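# Two mobile robots open a locker's drop-down gate

## Task

Get the locker's front gate, which hinges downward and is latched shut by a spring pin at each of its two top corners, fully open and settled at rest on its own. Then release it and move the robots away. It fails if either robot tips over or is left leaning. If the gate only stays open because a robot is holding it at the end, it is not done.

## Robot and tools

Robots: two identical Hello Robot Stretch 4 units, named r1 and r2. Each has an omni-wheel base, a lift that slides up and down a mast, one arm that telescopes straight out, a three-joint wrist (yaw, pitch, roll) and a two-finger gripper. Each is about 1.6 m tall, and its base rim lies within 0.23 m of the base origin. Cameras per robot: rN_head_camera, rN_head_left_camera, rN_head_right_camera and rN_wrist_camera.

Frames: the base frame sits on the floor under the base centre, with x forward, y left and z up. hand_pose is the point between the fingers, 0.015 m back from the tips, given in this frame. It matches the base axes when all wrist joints are 0, and the printed value can be slightly wrong. The odometry frame is the base frame as it was when the scene began. Each robot reports only in its own frames, so where the robots are relative to each other can only be judged from images, lidar_m and wrist_depth_mm.

execute_actions: the argument actions is a list holding one action, or nothing. An empty list just returns state and pictures. The action is an object keyed by "r1" and/or "r2", and each robot gets its own entry. Inside a robot's entry:
- base: exactly one relative command, counted from the robot's last reported position. translate_m drives straight, metres, forward positive, -2 to 2. strafe_m slides sideways, metres, left positive, -2 to 2. rotate_rad turns in place, radians, counter-clockwise seen from above positive, -3.2 to 3.2.
- joints: absolute targets by name, not offsets. lift_m 0 to 1.2 m. arm_m 0 to 0.55 m extension. wrist_yaw_rad -1.134 to 4.276 (0 points forward, positive turns left, 3.14 is folded back, beyond 3.4 the arm may block it). wrist_pitch_rad -1.117 to 4.259 (0 level, 1.57 pointing down). wrist_roll_rad -1.117 to 4.259 (0 keeps fingers level; positive turns clockwise viewed from behind the gripper). gripper_m 0 to 0.08 m finger gap. Done tolerances: ±0.004 for lift and arm, ±0.02 yaw and roll, ±0.05 pitch, ±0.002 gripper. Joint targets out of range are clipped and flagged; any other bad value or unknown key rejects the whole call.
- pace: "slow", "default", "fast" or "max" (base up to 0.1/0.3/0.4/0.6 m/s and 1/2/3/4 rad/s). With the lift above 0.2 the base is slowed further, down to 0.3 m/s and 1 rad/s at full height.
- contact_limits: only {"arm_m": x}, x from 0 (lightest) to 0.75 (hardest), default 0.5; the arm stops when it pushes harder.
- end_of_arm: "enable_torque", sent on its own, revives wrist or gripper motors that have faulted.
All motions in one action start together. A robot or joint left out may keep pushing toward its earlier target. No action runs past 15 s. cameras picks which images return: omitted, null or ["all"] gives all, [] gives none.

wait: seconds 0 to 10; nothing new is commanded and the world runs on. zoom_image: camera name plus region [x0, y0, x1, y1] in pixels from the top-left, at most 504 by 504, on that camera's latest full image. finished_scene: pass the scene number; it is final and the result reports success.

Result lines: base_status and joint_status tell how each commanded motion ended: "done"; "off_target" (stopped short, may still push); "contact_stop_at_<key>" (blocked; lift, arm or wheels then go slack); "limit_stop_at_<name>" such as own_body or tilt (leaning beyond 6 degrees makes lift, arm and wheels slack until upright); "torque_fault" (wrist or gripper motor went limp; needs enable_torque). on_its_own covers things not commanded in this call; its "held at" is the held target, not the actual position. base_odometry counts wheel turns only, so slip looks like travel; heading runs -3.142 to 3.142, left positive. If turned_by_wheels and turned_by_imu differ by over about 0.1 rad, the base likely struck something. base_tilt in degrees, forward and right positive, with a fixed offset up to about 1.5. motor_effort is percent of maximum, positive toward larger joint values, with the action's peak in brackets; for wheel_0..2 positive means turning right. lidar_m is 12 distances in metres, sector 1 straight ahead and then counter-clockwise in 30-degree steps (4 left, 7 behind, 10 right); "-" means nothing seen or closer than 0.25 m. It sees the other robot but not itself. wrist_depth_mm is a 7x7 grid of depths, 100 to 2000 mm, read from the top left.

Gripper: to hold something, command a gap below its width; once the fingers meet it, the gripper squeezes only a little more. "off_target" after closing usually means something is held. Gripper effort staying beyond about 50 causes a torque fault and possible drop.

Cautions: never let the robots press into each other; once the bases touch, any further drive pushes hard, and nothing in the state reports contact. Equal drive commands can differ by up to 3 cm per metre between robots. Avoid hard pushes, heavy pulls with a high gripper, and turning with loads over 1 kg at arm_m above 0.2, since these can tip a robot. Tilted-up and rolled wrist poses can trigger own-body stops. To unfold at the start, send lift_m 0.4 with wrist_yaw_rad 0. Let the gate come to rest without a robot supporting it, then open the gripper and back away before ending the scene. Shorter robot motion time is better.

Each tool is called after "Call:" as name([rows], argument=value, ...), one row to a line, values as JSON.

## Session

I'll start by looking at the current state of the scene.

Call:
execute_actions(actions=[])

Scene clock: 0.00 s.
r1.base_odometry: x=+0.000 y=+0.000 heading=+0.000 (m, m, rad; r1's odometry frame)
r1.turned_by_wheels: +0.000 (rad since the last result)
r1.turned_by_imu: +0.000 (rad since the last result)
r1.base_tilt: forward=+0.1 right=+0.0 (deg)
r1.lidar_m: 1.08 0.89 0.89 1.04 1.67 2.74 3.13 2.66 4.38 2.40 1.99 1.96
r1.base_status: not commanded
r1.joint_positions: lift_m=+0.174 arm_m=+0.001 wrist_yaw_rad=+3.077 wrist_pitch_rad=-0.004 wrist_roll_rad=+0.019 gripper_m=+0.040
r1.joint_status: not commanded
r1.motor_effort: lift_m=+20 arm_m=-1 wrist_yaw_rad=+2 wrist_pitch_rad=-8 wrist_roll_rad=+1 gripper_m=-4 wheel_0=+0 wheel_1=+0 wheel_2=+0 (%)
r1.hand_pose: x=-0.0351 y=+0.1010 z=+0.3527 quat_wxyz=(+0.032, +0.002, +0.009, +0.999) (m; r1's base frame)
r1.wrist_depth_mm: 136 138 - - - - - / 105 138 - - - - - / 108 138 264 - - - - / 118 139 - - - - - / - - - - - - - / 1430 1366 1205 1281 1138 1229 1229 / 946 976 125 904 - - 842
r2.base_odometry: x=+0.000 y=+0.000 heading=+0.000 (m, m, rad; r2's odometry frame)
r2.turned_by_wheels: +0.000 (rad since the last result)
r2.turned_by_imu: +0.000 (rad since the last result)
r2.base_tilt: forward=+0.5 right=+0.4 (deg)
r2.lidar_m: 1.74 1.51 1.52 1.79 2.54 2.55 3.02 3.19 3.20 3.81 1.33 2.92
r2.base_status: not commanded
r2.joint_positions: lift_m=+0.150 arm_m=+0.003 wrist_yaw_rad=+3.066 wrist_pitch_rad=+0.021 wrist_roll_rad=-0.015 gripper_m=+0.040
r2.joint_status: not commanded
r2.motor_effort: lift_m=+22 arm_m=-1 wrist_yaw_rad=+1 wrist_pitch_rad=-7 wrist_roll_rad=-2 gripper_m=-1 wheel_0=+0 wheel_1=-1 wheel_2=+1 (%)
r2.hand_pose: x=-0.0318 y=+0.1032 z=+0.3236 quat_wxyz=(+0.038, -0.011, -0.007, +0.999) (m; r2's base frame)
r2.wrist_depth_mm: - 140 - - - - - / - 140 - - - - - / 106 138 256 - - - - / 116 138 - - - - - / 1042 - - - - - - / 1397 1464 1537 1576 1661 1756 1708 / 917 991 137 991 133 1078 1078
pictures: r1_head_camera, r1_head_left_camera, r1_head_right_camera, r1_wrist_camera, r2_head_camera, r2_head_left_camera, r2_head_right_camera, r2_wrist_camera
Images, in order (width x height): r1_head_camera 420x560, r1_head_left_camera 420x672, r1_head_right_camera 420x672, r1_wrist_camera 616x392, r2_head_camera 420x560, r2_head_left_camera 420x672, r2_head_right_camera 420x672, r2_wrist_camera 616x392.

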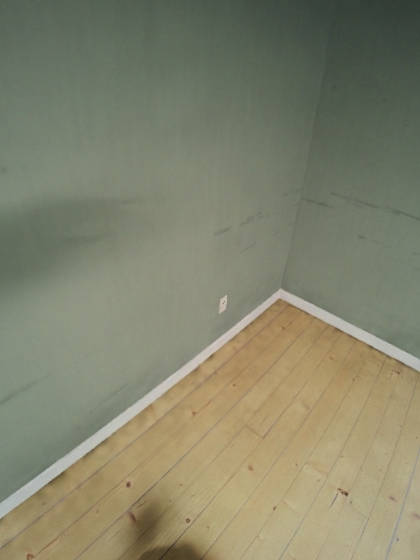

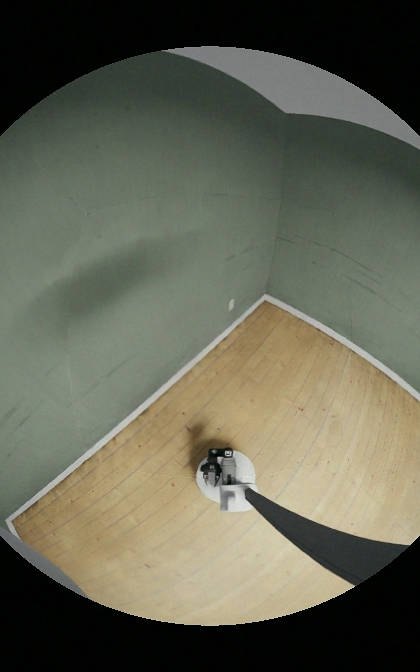

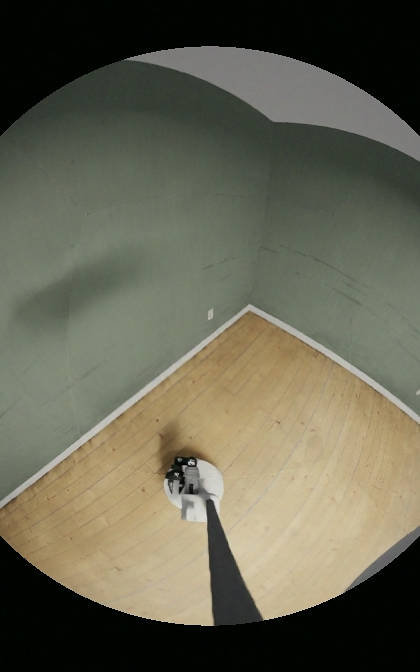

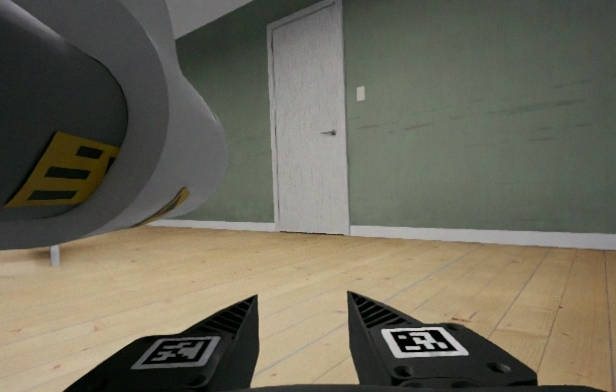

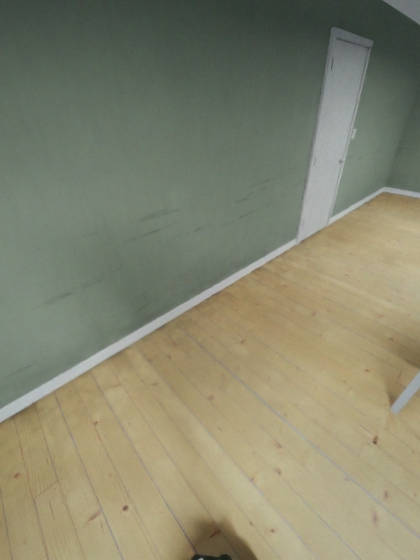

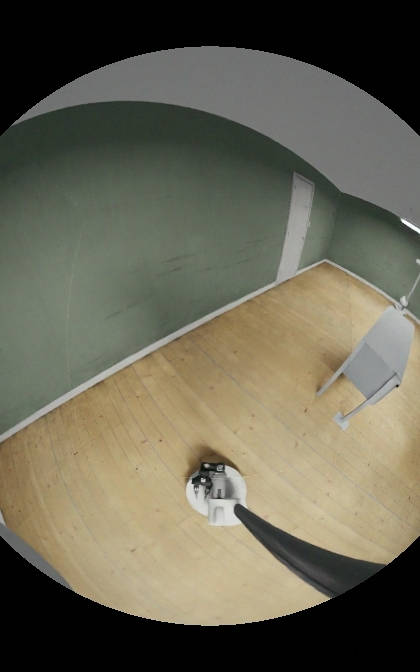

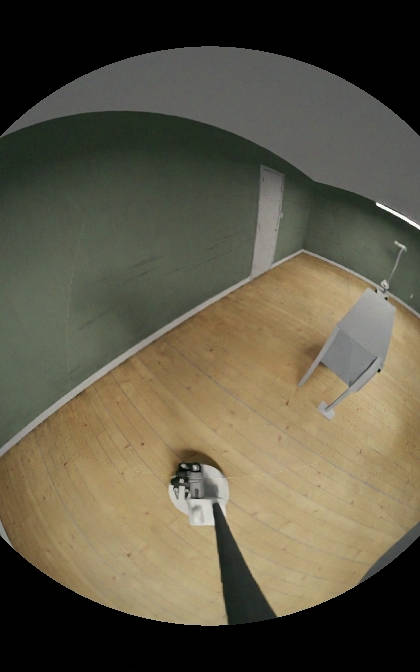

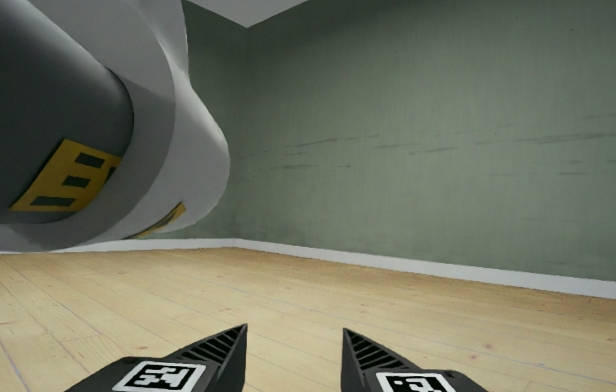

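Call:
zoom_image(camera="r2_head_right_camera", region=[280, 220, 420, 440])

Region (280, 220, 420, 440) of r2_head_right_camera's 420x672 image, scaled by 2.291, with more detail than that image has; it fills the left 321 columns of this view, and the rest is white.

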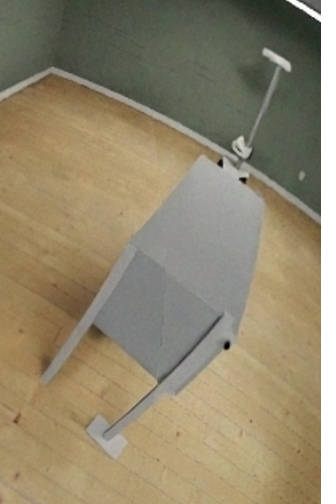

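Call:
execute_actions([
  {"r1": {"base": {"rotate_rad": -2.5}, "pace": "fast"}, "r2": {"base": {"rotate_rad": -1.05}, "pace": "fast"}},
], cameras=["r1_head_camera", "r1_head_left_camera", "r2_head_camera", "r2_head_left_camera"])

Scene clock: 29.23 s.
r1.base_odometry: x=+0.000 y=+0.000 heading=-2.500 (m, m, rad; r1's odometry frame)
r1.turned_by_wheels: -2.500 (rad since the last result)
r1.turned_by_imu: -2.509 (rad since the last result)
r1.base_tilt: forward=+0.1 right=+0.1 (deg)
r1.lidar_m: 2.65 3.63 2.25 1.97 1.65 1.00 0.87 0.89 1.07 2.07 2.74 3.28
r1.base_status: done
r1.joint_positions: lift_m=+0.174 arm_m=+0.001 wrist_yaw_rad=+3.077 wrist_pitch_rad=-0.004 wrist_roll_rad=+0.019 gripper_m=+0.040
r1.joint_status: not commanded
r1.motor_effort: lift_m=+20(20) arm_m=-1(1) wrist_yaw_rad=+2(1) wrist_pitch_rad=-8(8) wrist_roll_rad=+2(1) gripper_m=-2(2) wheel_0=+1(6) wheel_1=+0(10) wheel_2=+0(3) (%)
r1.hand_pose: x=-0.0350 y=+0.1011 z=+0.3527 quat_wxyz=(+0.033, +0.002, +0.009, +0.999) (m; r1's base frame)
r1.wrist_depth_mm: 136 138 1025 1078 1182 1255 1366 / 105 138 1008 1078 1182 1255 1366 / 107 138 264 1078 1160 1255 1366 / 118 139 1025 1078 1160 1255 1366 / 891 960 1025 1098 1160 1255 1366 / 904 976 991 1078 1138 1229 1205 / 878 931 125 904 - - 842
r2.base_odometry: x=+0.000 y=+0.000 heading=-1.049 (m, m, rad; r2's odometry frame)
r2.turned_by_wheels: -1.049 (rad since the last result)
r2.turned_by_imu: -1.054 (rad since the last result)
r2.base_tilt: forward=+0.4 right=+0.4 (deg)
r2.lidar_m: 1.31 2.95 1.74 1.51 1.51 1.76 2.55 2.54 3.01 3.16 3.18 3.78
r2.base_status: done
r2.joint_positions: lift_m=+0.150 arm_m=+0.003 wrist_yaw_rad=+3.066 wrist_pitch_rad=+0.021 wrist_roll_rad=-0.015 gripper_m=+0.040
r2.joint_status: not commanded
r2.motor_effort: lift_m=+23(22) arm_m=-1(1) wrist_yaw_rad=+1(1) wrist_pitch_rad=-7(7) wrist_roll_rad=-2(1) gripper_m=-1(1) wheel_0=+4(9) wheel_1=+2(9) wheel_2=+1(9) (%)
r2.hand_pose: x=-0.0318 y=+0.1032 z=+0.3236 quat_wxyz=(+0.038, -0.011, -0.007, +0.999) (m; r2's base frame)
r2.wrist_depth_mm: - 141 - - - - 1661 / - 140 - - - - 1576 / 105 139 256 - - - 1618 / 116 138 - - - - 1576 / 1042 - - - - 1983 1576 / 1366 1464 1537 1618 1661 1708 1464 / 917 991 136 976 132 1060 1078
pictures: r1_head_camera, r1_head_left_camera, r2_head_camera, r2_head_left_camera
Images, in order (width x height): r1_head_camera 420x560, r1_head_left_camera 420x672, r2_head_camera 420x560, r2_head_left_camera 420x672.

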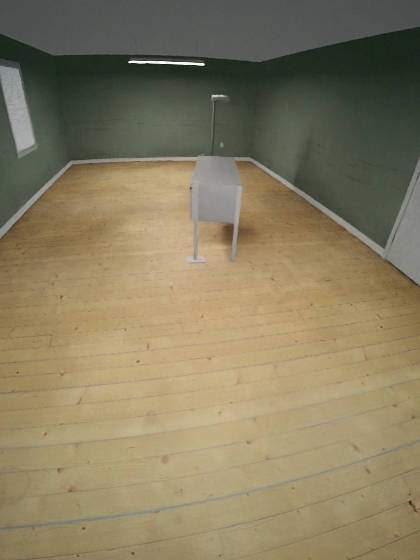

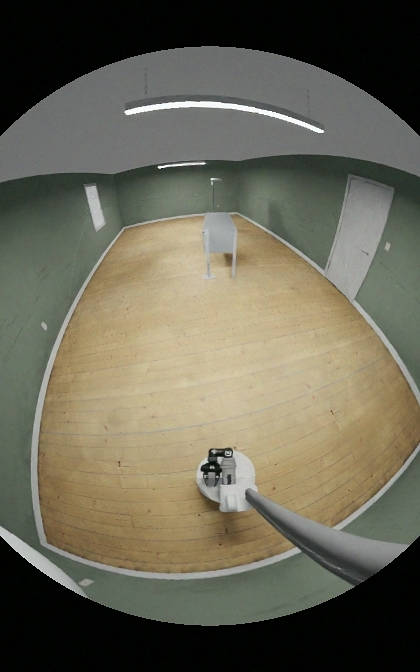

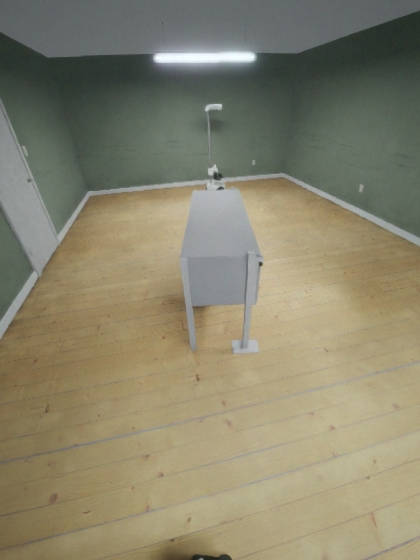

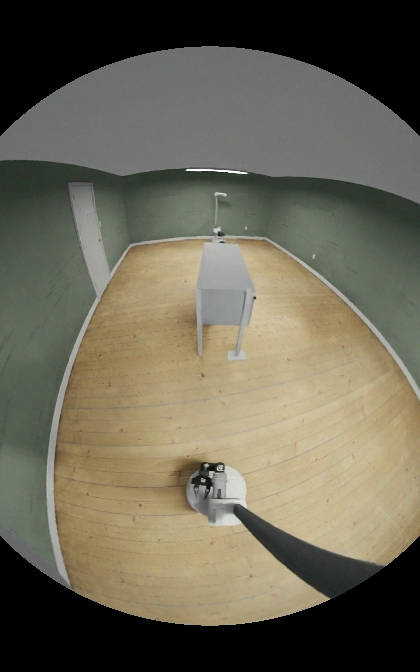

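Call:
zoom_image(camera="r2_head_camera", region=[220, 230, 290, 310])

Call:
zoom_image(camera="r1_head_camera", region=[170, 145, 260, 275])

Region (220, 230, 290, 310) of r2_head_camera's 420x560 image, scaled by 6.300, with more detail than that image has; it fills the left 441 columns of this view, and the rest is white.

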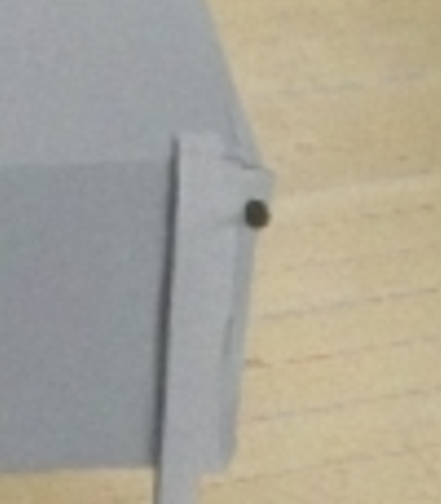

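Region (170, 145, 260, 275) of r1_head_camera's 420x560 image, scaled by 3.877, with more detail than that image has; it fills the left 349 columns of this view, and the rest is white.

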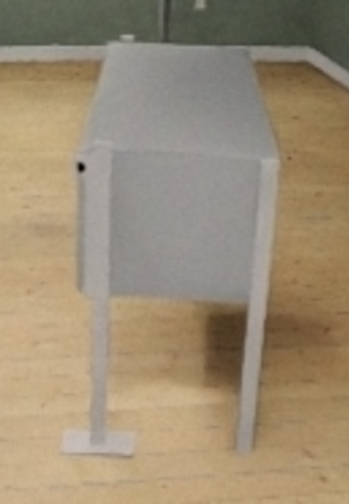

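Call:
execute_actions([
  {"r1": {"base": {"translate_m": 1.7}, "joints": {"lift_m": 0.56, "wrist_yaw_rad": 0, "gripper_m": 0.07}, "pace": "max"}, "r2": {"base": {"strafe_m": -0.9}, "joints": {"lift_m": 0.56, "wrist_yaw_rad": 0, "gripper_m": 0.07}, "pace": "fast"}},
])

Scene clock: 82.03 s.
r1.base_odometry: x=-1.362 y=-1.018 heading=-2.500 (m, m, rad; r1's odometry frame)
r1.turned_by_wheels: +0.000 (rad since the last result)
r1.turned_by_imu: +0.001 (rad since the last result)
r1.base_tilt: forward=+0.1 right=+0.1 (deg)
r1.lidar_m: 0.94 4.26 2.62 2.32 2.35 2.82 2.56 2.59 2.72 2.36 2.39 0.99
r1.base_status: done
r1.joint_positions: lift_m=+0.560 arm_m=+0.001 wrist_yaw_rad=+0.000 wrist_pitch_rad=-0.004 wrist_roll_rad=+0.019 gripper_m=+0.070
r1.joint_status: all done
r1.motor_effort: lift_m=+23(31) arm_m=-1(1) wrist_yaw_rad=+2(6) wrist_pitch_rad=-8(7) wrist_roll_rad=+1(2) gripper_m=+1(2) wheel_0=-1(8) wheel_1=-1(7) wheel_2=-1(14) (%)
r1.hand_pose: x=+0.3842 y=-0.0873 z=+0.7388 quat_wxyz=(+1.000, +0.009, -0.002, +0.000) (m; r1's base frame)
r1.wrist_depth_mm: - - - - - - - / - - - - - - - / - - - - - - - / - - 750 759 741 - - / - - 750 759 759 - - / - - 750 759 741 - - / 1983 - 154 1160 163 - 1708
r2.base_odometry: x=-0.780 y=-0.448 heading=-1.049 (m, m, rad; r2's odometry frame)
r2.turned_by_wheels: +0.000 (rad since the last result)
r2.turned_by_imu: -0.006 (rad since the last result)
r2.base_tilt: forward=+0.6 right=+0.4 (deg)
r2.lidar_m: 2.74 1.46 2.78 2.38 2.38 2.70 2.34 2.32 2.69 2.32 2.29 2.75
r2.base_status: done
r2.joint_positions: lift_m=+0.560 arm_m=+0.003 wrist_yaw_rad=+0.000 wrist_pitch_rad=+0.021 wrist_roll_rad=-0.015 gripper_m=+0.070
r2.joint_status: all done
r2.motor_effort: lift_m=+26(27) arm_m=-1(1) wrist_yaw_rad=+1(5) wrist_pitch_rad=-8(8) wrist_roll_rad=-2(2) gripper_m=+0(1) wheel_0=-2(13) wheel_1=+1(15) wheel_2=+0(0) (%)
r2.hand_pose: x=+0.3863 y=-0.0874 z=+0.7334 quat_wxyz=(+1.000, -0.007, +0.010, +0.000) (m; r2's base frame)
r2.wrist_depth_mm: - - - - - - - / - - - - - - - / - - - - - - - / 1182 - - - - - - / 1118 1708 - - - - - / 1160 - - - - - - / 1863 123 1756 1983 147 - -
pictures: r1_head_camera, r1_head_left_camera, r1_head_right_camera, r1_wrist_camera, r2_head_camera, r2_head_left_camera, r2_head_right_camera, r2_wrist_camera
Images, in order (width x height): r1_head_camera 420x560, r1_head_left_camera 420x672, r1_head_right_camera 420x672, r1_wrist_camera 616x392, r2_head_camera 420x560, r2_head_left_camera 420x672, r2_head_right_camera 420x672, r2_wrist_camera 616x392.

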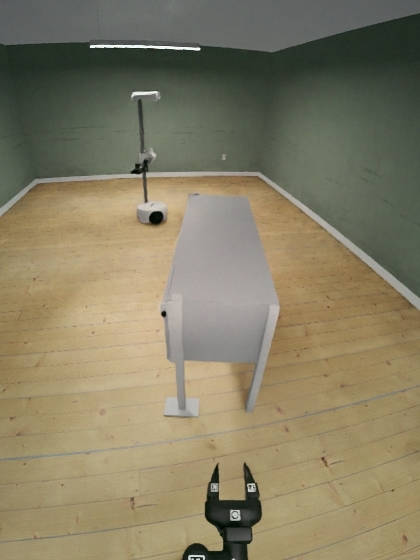

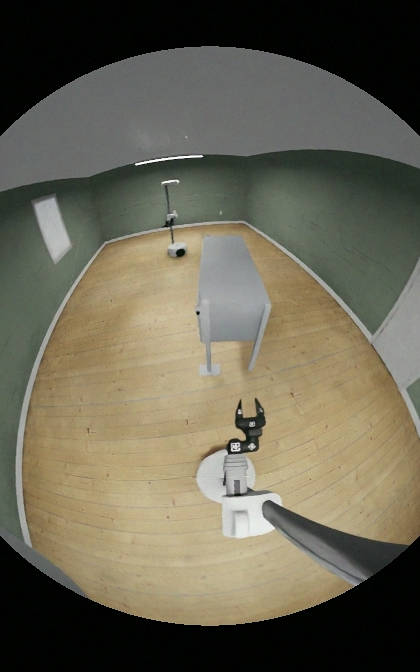

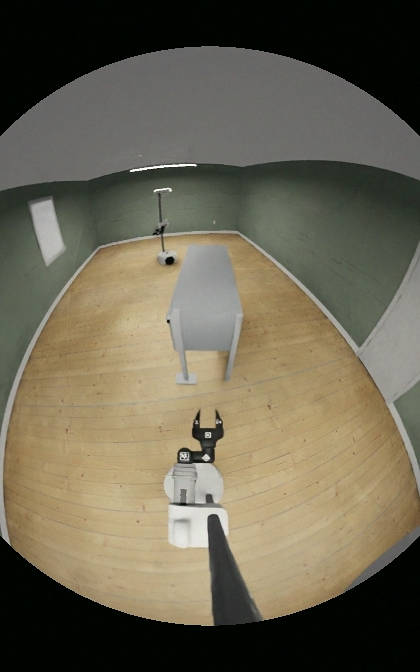

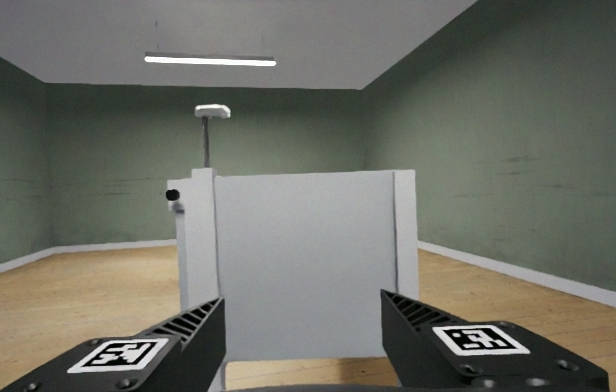

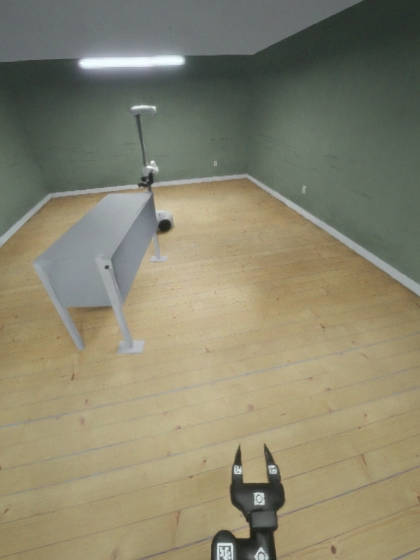

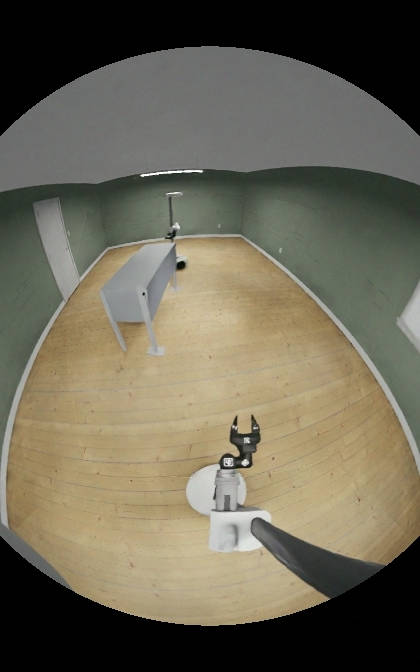

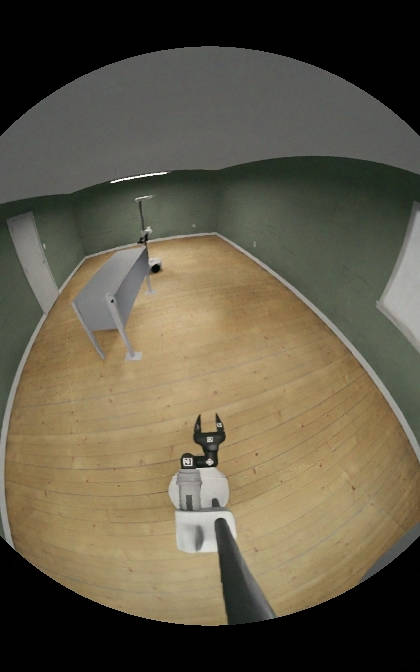

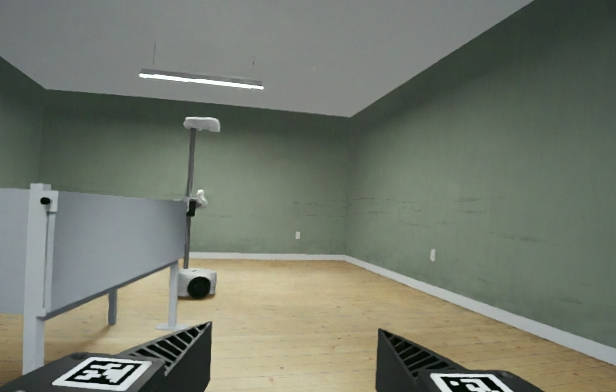

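Call:
zoom_image(camera="r1_wrist_camera", region=[140, 150, 240, 250])

Call:
zoom_image(camera="r2_wrist_camera", region=[0, 160, 230, 360])

Call:
zoom_image(camera="r1_head_camera", region=[140, 270, 220, 370])

Call:
zoom_image(camera="r2_head_camera", region=[30, 180, 200, 360])

Region (140, 150, 240, 250) of r1_wrist_camera's 616x392 image, scaled by 5.040.

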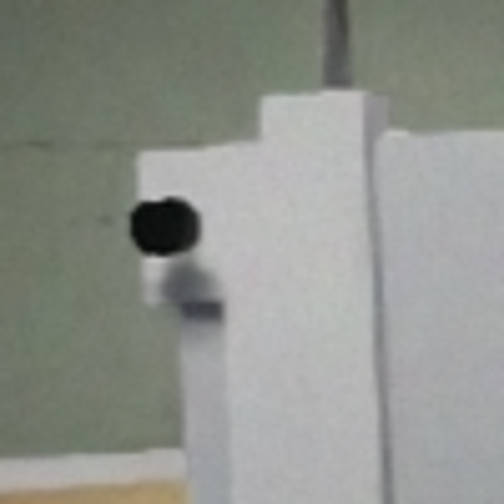

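Region (0, 160, 230, 360) of r2_wrist_camera's 616x392 image, scaled by 2.191; it fills the top 438 rows of this view, and the rest is white.

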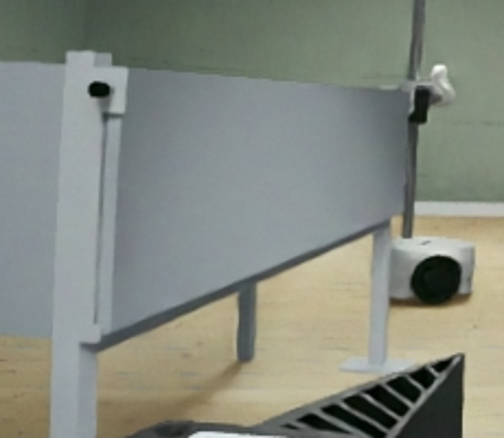

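Region (140, 270, 220, 370) of r1_head_camera's 420x560 image, scaled by 5.040, with more detail than that image has; it fills the left 403 columns of this view, and the rest is white.

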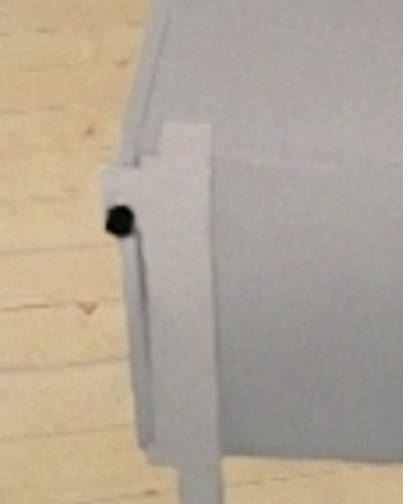

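Region (30, 180, 200, 360) of r2_head_camera's 420x560 image, scaled by 2.800, with more detail than that image has.

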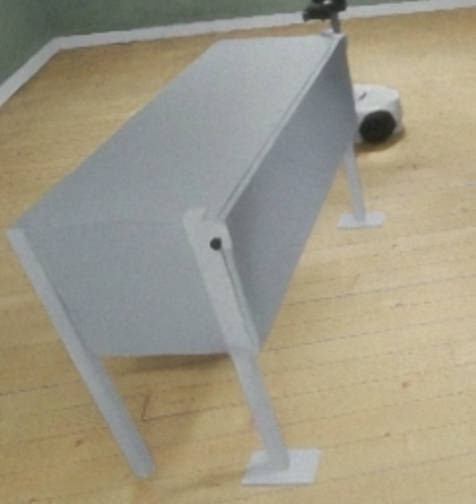

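Call:
execute_actions([
  {"r1": {"base": {"strafe_m": 0.283}, "joints": {"lift_m": 0.62, "gripper_m": 0.08}, "pace": "fast"}, "r2": {"base": {"strafe_m": 0.76}, "joints": {"lift_m": 0.62, "gripper_m": 0.08}, "pace": "max"}},
], cameras=["r1_head_camera", "r1_wrist_camera", "r2_head_camera", "r2_wrist_camera"])

Scene clock: 192.47 s.
r1.base_odometry: x=-1.192 y=-1.244 heading=-2.500 (m, m, rad; r1's odometry frame)
r1.turned_by_wheels: +0.000 (rad since the last result)
r1.turned_by_imu: +0.001 (rad since the last result)
r1.base_tilt: forward=+0.1 right=+0.0 (deg)
r1.lidar_m: 0.94 3.71 2.32 2.05 2.08 2.51 2.63 2.65 3.02 2.66 2.66 1.00
r1.base_status: done
r1.joint_positions: lift_m=+0.620 arm_m=+0.001 wrist_yaw_rad=+0.000 wrist_pitch_rad=-0.004 wrist_roll_rad=+0.019 gripper_m=+0.080
r1.joint_status: all done
r1.motor_effort: lift_m=+25(21) arm_m=-1(1) wrist_yaw_rad=+2(0) wrist_pitch_rad=-8(8) wrist_roll_rad=+2(2) gripper_m=+0(3) wheel_0=-1(10) wheel_1=+1(13) wheel_2=-1(2) (%)
r1.hand_pose: x=+0.3842 y=-0.0874 z=+0.7987 quat_wxyz=(+1.000, +0.009, -0.002, +0.000) (m; r1's base frame)
r1.wrist_depth_mm: - - - - - - - / - - - - - - - / - - - - - - - / - - - - 960 750 - / - - - - 759 759 - / - - - - 741 750 - / - 107 1618 1808 741 - -
r2.base_odometry: x=-0.121 y=-0.070 heading=-1.049 (m, m, rad; r2's odometry frame)
r2.turned_by_wheels: +0.000 (rad since the last result)
r2.turned_by_imu: +0.000 (rad since the last result)
r2.base_tilt: forward=+0.4 right=+0.4 (deg)
r2.lidar_m: 1.31 1.36 1.90 1.64 1.66 1.98 2.51 2.52 2.97 3.05 3.06 3.61
r2.base_status: done
r2.joint_positions: lift_m=+0.620 arm_m=+0.003 wrist_yaw_rad=+0.000 wrist_pitch_rad=+0.021 wrist_roll_rad=-0.015 gripper_m=+0.080
r2.joint_status: all done
r2.motor_effort: lift_m=+26(25) arm_m=-1(1) wrist_yaw_rad=+1(2) wrist_pitch_rad=-8(8) wrist_roll_rad=-2(2) gripper_m=+0(2) wheel_0=+1(15) wheel_1=-3(12) wheel_2=+0(1) (%)
r2.hand_pose: x=+0.3863 y=-0.0874 z=+0.7935 quat_wxyz=(+1.000, -0.007, +0.010, +0.000) (m; r2's base frame)
r2.wrist_depth_mm: - - - - - - - / - - - - - - - / - - - - - - - / - - - - - - - / - - 1118 1138 - - - / - - 1118 1118 - - - / - 122 1863 - 1025 - -
pictures: r1_head_camera, r1_wrist_camera, r2_head_camera, r2_wrist_camera
Images, in order (width x height): r1_head_camera 420x560, r1_wrist_camera 616x392, r2_head_camera 420x560, r2_wrist_camera 616x392.

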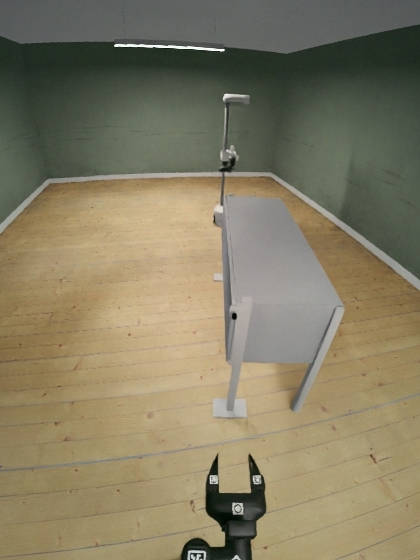

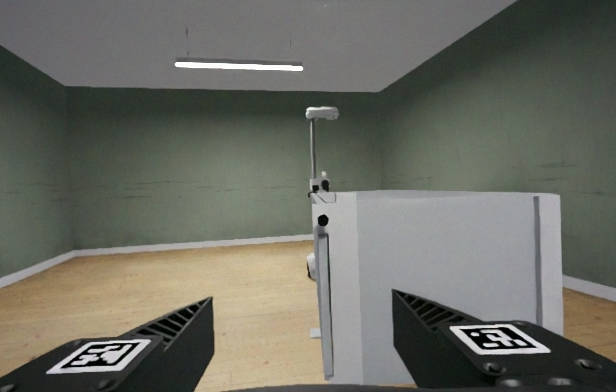

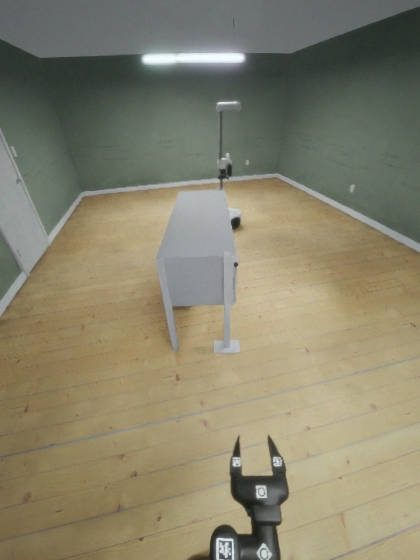

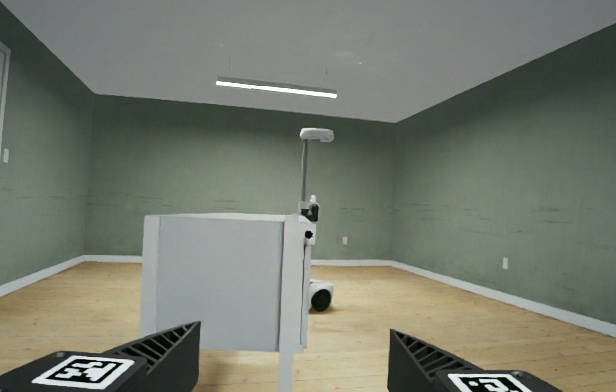

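Call:
zoom_image(camera="r1_wrist_camera", region=[270, 160, 390, 280])

Call:
zoom_image(camera="r2_wrist_camera", region=[250, 180, 370, 300])

Region (270, 160, 390, 280) of r1_wrist_camera's 616x392 image, scaled by 4.200.

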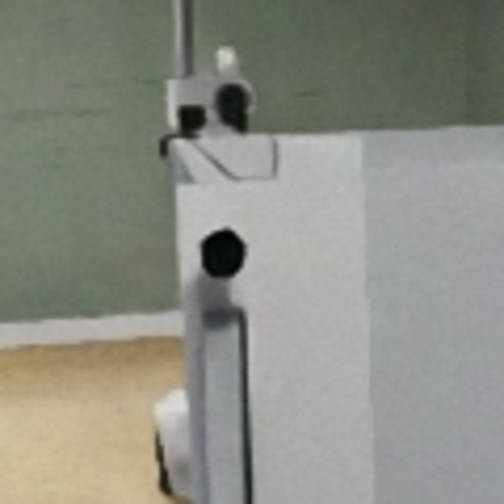

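Region (250, 180, 370, 300) of r2_wrist_camera's 616x392 image, scaled by 4.200.

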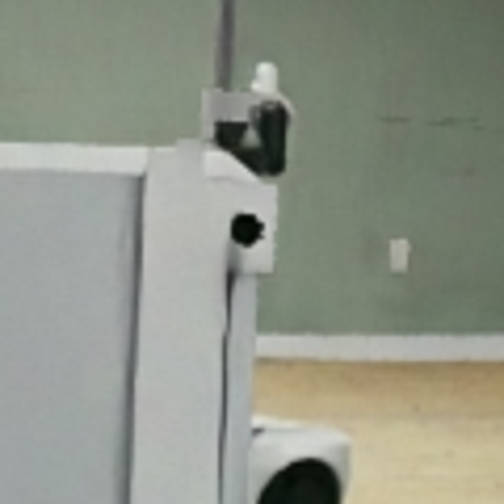

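Call:
execute_actions([
  {"r1": {"base": {"translate_m": 0.3}, "pace": "fast"}, "r2": {"base": {"translate_m": 0.67}, "pace": "max"}},
], cameras=["r1_head_camera", "r1_wrist_camera", "r2_head_camera", "r2_wrist_camera"])

Scene clock: 214.70 s.
r1.base_odometry: x=-1.433 y=-1.424 heading=-2.500 (m, m, rad; r1's odometry frame)
r1.turned_by_wheels: +0.000 (rad since the last result)
r1.turned_by_imu: +0.001 (rad since the last result)
r1.base_tilt: forward=+0.1 right=+0.0 (deg)
r1.lidar_m: 0.64 3.85 2.39 2.12 2.14 2.54 2.94 2.95 2.97 2.60 2.62 0.69
r1.base_status: done
r1.joint_positions: lift_m=+0.620 arm_m=+0.001 wrist_yaw_rad=+0.000 wrist_pitch_rad=-0.004 wrist_roll_rad=+0.019 gripper_m=+0.080
r1.joint_status: not commanded
r1.motor_effort: lift_m=+25(25) arm_m=+0(0) wrist_yaw_rad=+2(2) wrist_pitch_rad=-8(8) wrist_roll_rad=+1(1) gripper_m=+0(1) wheel_0=+0(5) wheel_1=-1(6) wheel_2=-1(10) (%)
r1.hand_pose: x=+0.3842 y=-0.0874 z=+0.7987 quat_wxyz=(+1.000, +0.009, -0.002, +0.000) (m; r1's base frame)
r1.wrist_depth_mm: - - - - - - - / - - - - - - - / - - - - - - - / - - - - 904 750 640 / - - - - 455 452 452 / - - - - 433 455 452 / - 107 1661 1808 436 - -
r2.base_odometry: x=+0.213 y=-0.651 heading=-1.049 (m, m, rad; r2's odometry frame)
r2.turned_by_wheels: +0.000 (rad since the last result)
r2.turned_by_imu: -0.004 (rad since the last result)
r2.base_tilt: forward=+0.4 right=+0.3 (deg)
r2.lidar_m: 0.63 0.68 2.09 1.82 1.82 2.14 3.15 3.17 3.36 2.89 2.93 3.41
r2.base_status: done
r2.joint_positions: lift_m=+0.620 arm_m=+0.003 wrist_yaw_rad=+0.000 wrist_pitch_rad=+0.021 wrist_roll_rad=-0.015 gripper_m=+0.080
r2.joint_status: not commanded
r2.motor_effort: lift_m=+26(26) arm_m=-1(1) wrist_yaw_rad=+1(1) wrist_pitch_rad=-7(8) wrist_roll_rad=-2(2) gripper_m=+1(0) wheel_0=+2(9) wheel_1=+3(7) wheel_2=+0(12) (%)
r2.hand_pose: x=+0.3863 y=-0.0874 z=+0.7935 quat_wxyz=(+1.000, -0.007, +0.010, +0.000) (m; r2's base frame)
r2.wrist_depth_mm: - - - - - - - / - - - - - - - / - - - - - - - / - - - - - - - / 445 445 449 439 - - - / 439 445 445 439 - - - / 436 122 424 439 1025 - -
pictures: r1_head_camera, r1_wrist_camera, r2_head_camera, r2_wrist_camera
Images, in order (width x height): r1_head_camera 420x560, r1_wrist_camera 616x392, r2_head_camera 420x560, r2_wrist_camera 616x392.

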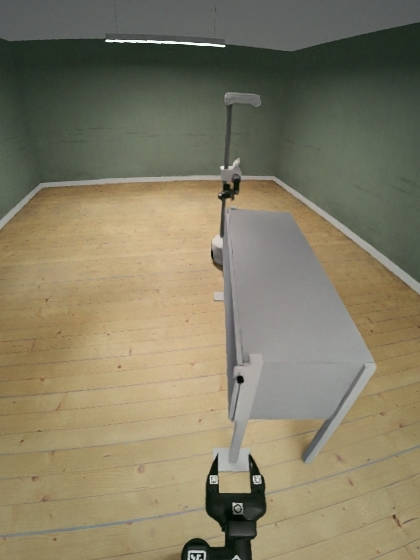

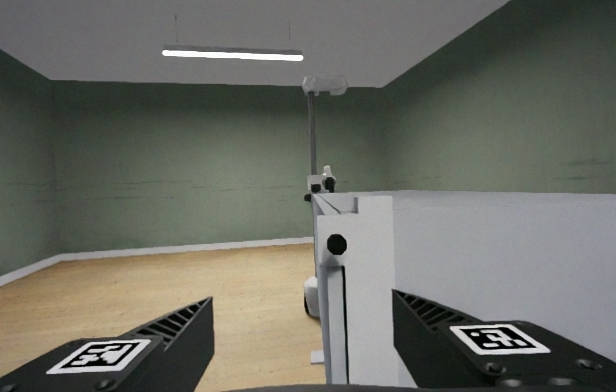

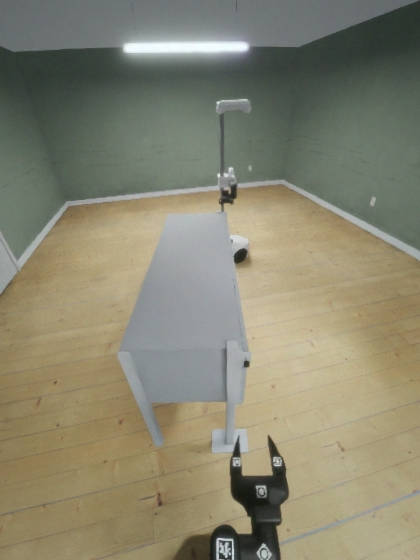

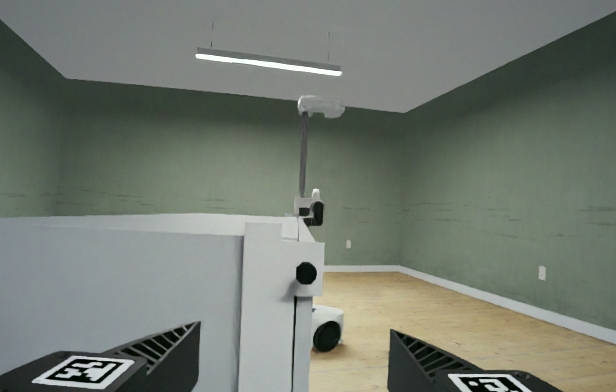

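Call:
zoom_image(camera="r1_wrist_camera", region=[280, 180, 420, 320])

Call:
zoom_image(camera="r2_wrist_camera", region=[230, 200, 370, 340])

Call:
zoom_image(camera="r1_head_camera", region=[190, 340, 290, 500])

Call:
zoom_image(camera="r2_head_camera", region=[200, 330, 300, 490])

Region (280, 180, 420, 320) of r1_wrist_camera's 616x392 image, scaled by 3.600.

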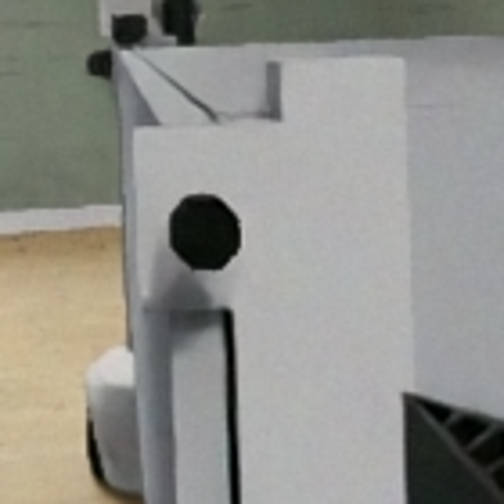

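Region (230, 200, 370, 340) of r2_wrist_camera's 616x392 image, scaled by 3.600.

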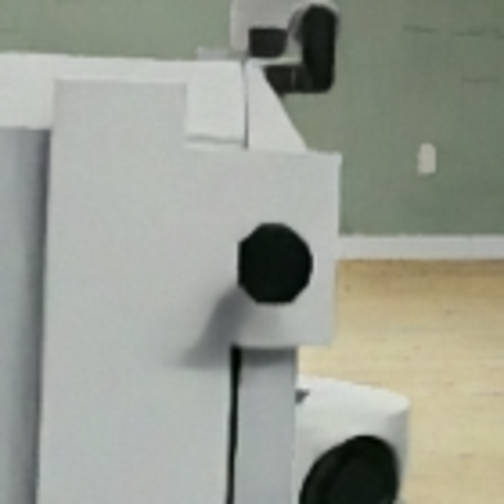

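Region (190, 340, 290, 500) of r1_head_camera's 420x560 image, scaled by 3.150, with more detail than that image has; it fills the left 315 columns of this view, and the rest is white.

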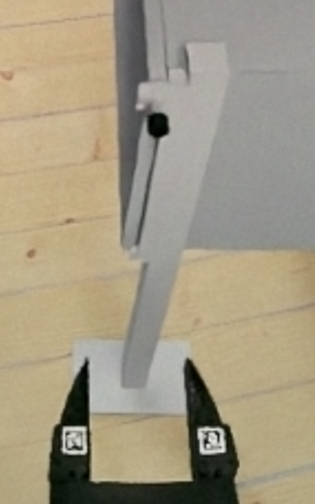

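Region (200, 330, 300, 490) of r2_head_camera's 420x560 image, scaled by 3.150, with more detail than that image has; it fills the left 315 columns of this view, and the rest is white.

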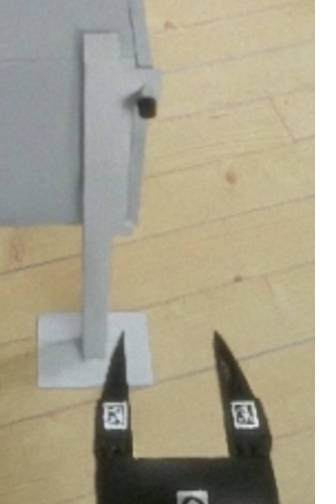

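Call:
zoom_image(camera="r1_wrist_camera", region=[150, 272, 450, 392])

Call:
zoom_image(camera="r2_wrist_camera", region=[150, 272, 450, 392])

Call:
zoom_image(camera="r2_head_camera", region=[225, 335, 265, 385])

Call:
zoom_image(camera="r1_head_camera", region=[222, 350, 262, 400])

Region (150, 272, 450, 392) of r1_wrist_camera's 616x392 image, scaled by 1.680; it fills the top 202 rows of this view, and the rest is white.

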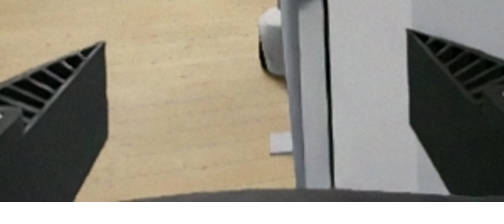

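Region (150, 272, 450, 392) of r2_wrist_camera's 616x392 image, scaled by 1.680; it fills the top 202 rows of this view, and the rest is white.

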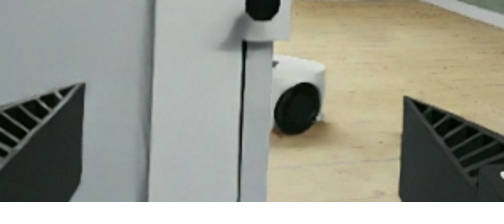

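Region (225, 335, 265, 385) of r2_head_camera's 420x560 image, scaled by 10.080, with more detail than that image has; it fills the left 403 columns of this view, and the rest is white.

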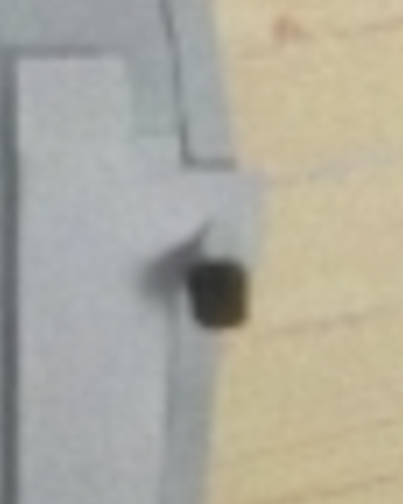

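Region (222, 350, 262, 400) of r1_head_camera's 420x560 image, scaled by 10.080, with more detail than that image has; it fills the left 403 columns of this view, and the rest is white.

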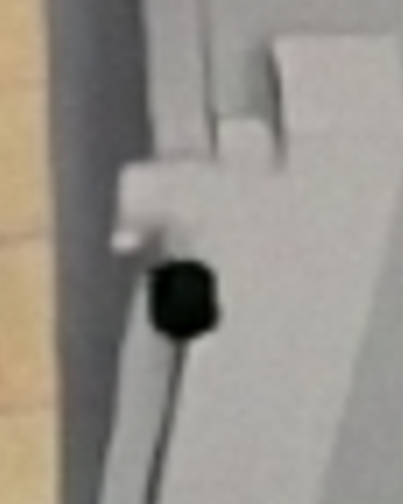

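Call:
execute_actions([
  {"r1": {"base": {"strafe_m": -0.033}, "joints": {"arm_m": 0.15}}, "r2": {"base": {"strafe_m": -0.004}, "joints": {"arm_m": 0.15}}},
], cameras=["r1_head_camera", "r1_wrist_camera", "r2_head_camera", "r2_wrist_camera"])

Scene clock: 300.70 s.
r1.base_odometry: x=-1.452 y=-1.398 heading=-2.500 (m, m, rad; r1's odometry frame)
r1.turned_by_wheels: +0.000 (rad since the last result)
r1.turned_by_imu: +0.001 (rad since the last result)
r1.base_tilt: forward=+0.1 right=+0.1 (deg)
r1.lidar_m: 0.62 3.94 2.41 2.16 2.16 2.63 2.92 2.95 2.93 2.54 2.56 0.70
r1.base_status: done
r1.joint_positions: lift_m=+0.620 arm_m=+0.149 wrist_yaw_rad=+0.000 wrist_pitch_rad=-0.004 wrist_roll_rad=+0.019 gripper_m=+0.080
r1.joint_status: all done
r1.motor_effort: lift_m=+25(25) arm_m=+6(6) wrist_yaw_rad=+2(3) wrist_pitch_rad=-7(7) wrist_roll_rad=+1(2) gripper_m=+0(1) wheel_0=-1(7) wheel_1=+0(6) wheel_2=-1(0) (%)
r1.hand_pose: x=+0.5326 y=-0.0874 z=+0.7987 quat_wxyz=(+1.000, +0.009, -0.002, +0.000) (m; r1's base frame)
r1.wrist_depth_mm: - - - - - - - / - - - - - - - / - - - - - - - / - - - - 904 707 603 / - - - 285 285 303 304 / - - - 294 285 304 304 / - 107 1618 296 287 - -
r2.base_odometry: x=+0.209 y=-0.653 heading=-1.049 (m, m, rad; r2's odometry frame)
r2.turned_by_wheels: +0.000 (rad since the last result)
r2.turned_by_imu: -0.001 (rad since the last result)
r2.base_tilt: forward=+0.5 right=+0.5 (deg)
r2.lidar_m: 0.63 0.69 2.13 1.81 1.79 2.12 3.14 3.18 3.39 2.86 2.90 3.42
r2.base_status: done
r2.joint_positions: lift_m=+0.620 arm_m=+0.149 wrist_yaw_rad=+0.000 wrist_pitch_rad=+0.021 wrist_roll_rad=-0.015 gripper_m=+0.080
r2.joint_status: all done
r2.motor_effort: lift_m=+26(26) arm_m=+5(10) wrist_yaw_rad=+0(2) wrist_pitch_rad=-8(7) wrist_roll_rad=-2(2) gripper_m=+0(0) wheel_0=-1(9) wheel_1=+3(12) wheel_2=+0(2) (%)
r2.hand_pose: x=+0.5326 y=-0.0874 z=+0.7935 quat_wxyz=(+1.000, -0.007, +0.010, +0.000) (m; r2's base frame)
r2.wrist_depth_mm: - - - - - - - / - - - - - - - / - - - - - - - / - - - - - - - / 298 298 285 439 - - - / 297 298 283 283 - - - / 296 123 279 1661 1008 - -
pictures: r1_head_camera, r1_wrist_camera, r2_head_camera, r2_wrist_camera
Images, in order (width x height): r1_head_camera 420x560, r1_wrist_camera 616x392, r2_head_camera 420x560, r2_wrist_camera 616x392.

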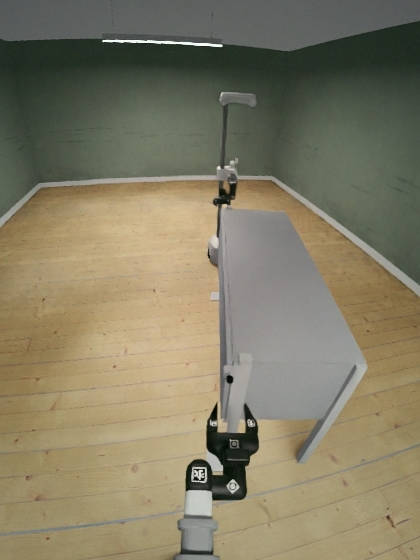

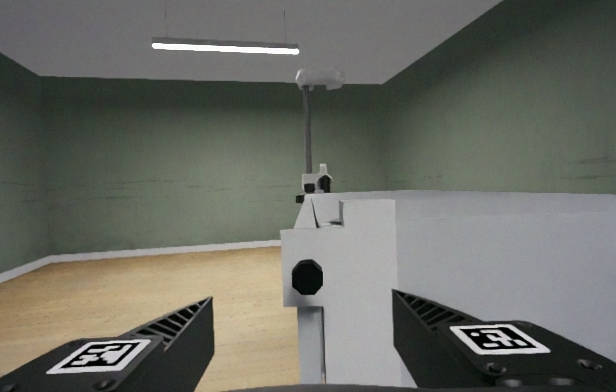

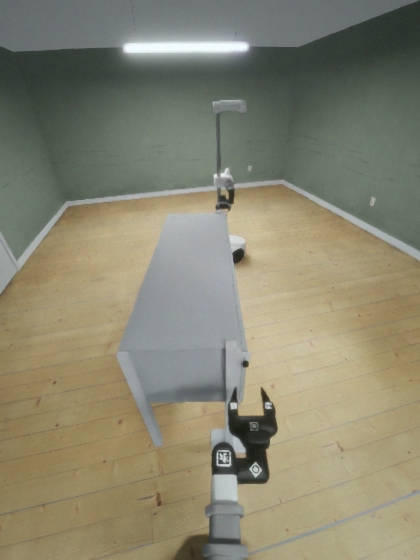

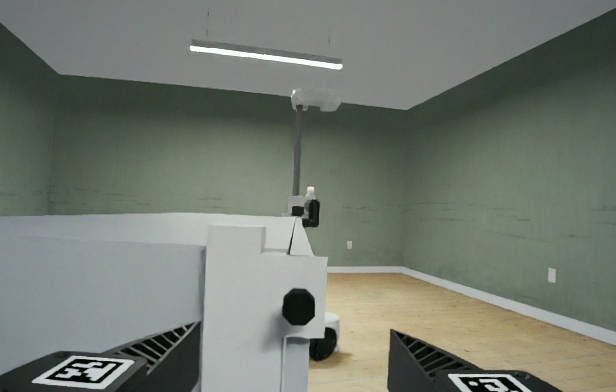

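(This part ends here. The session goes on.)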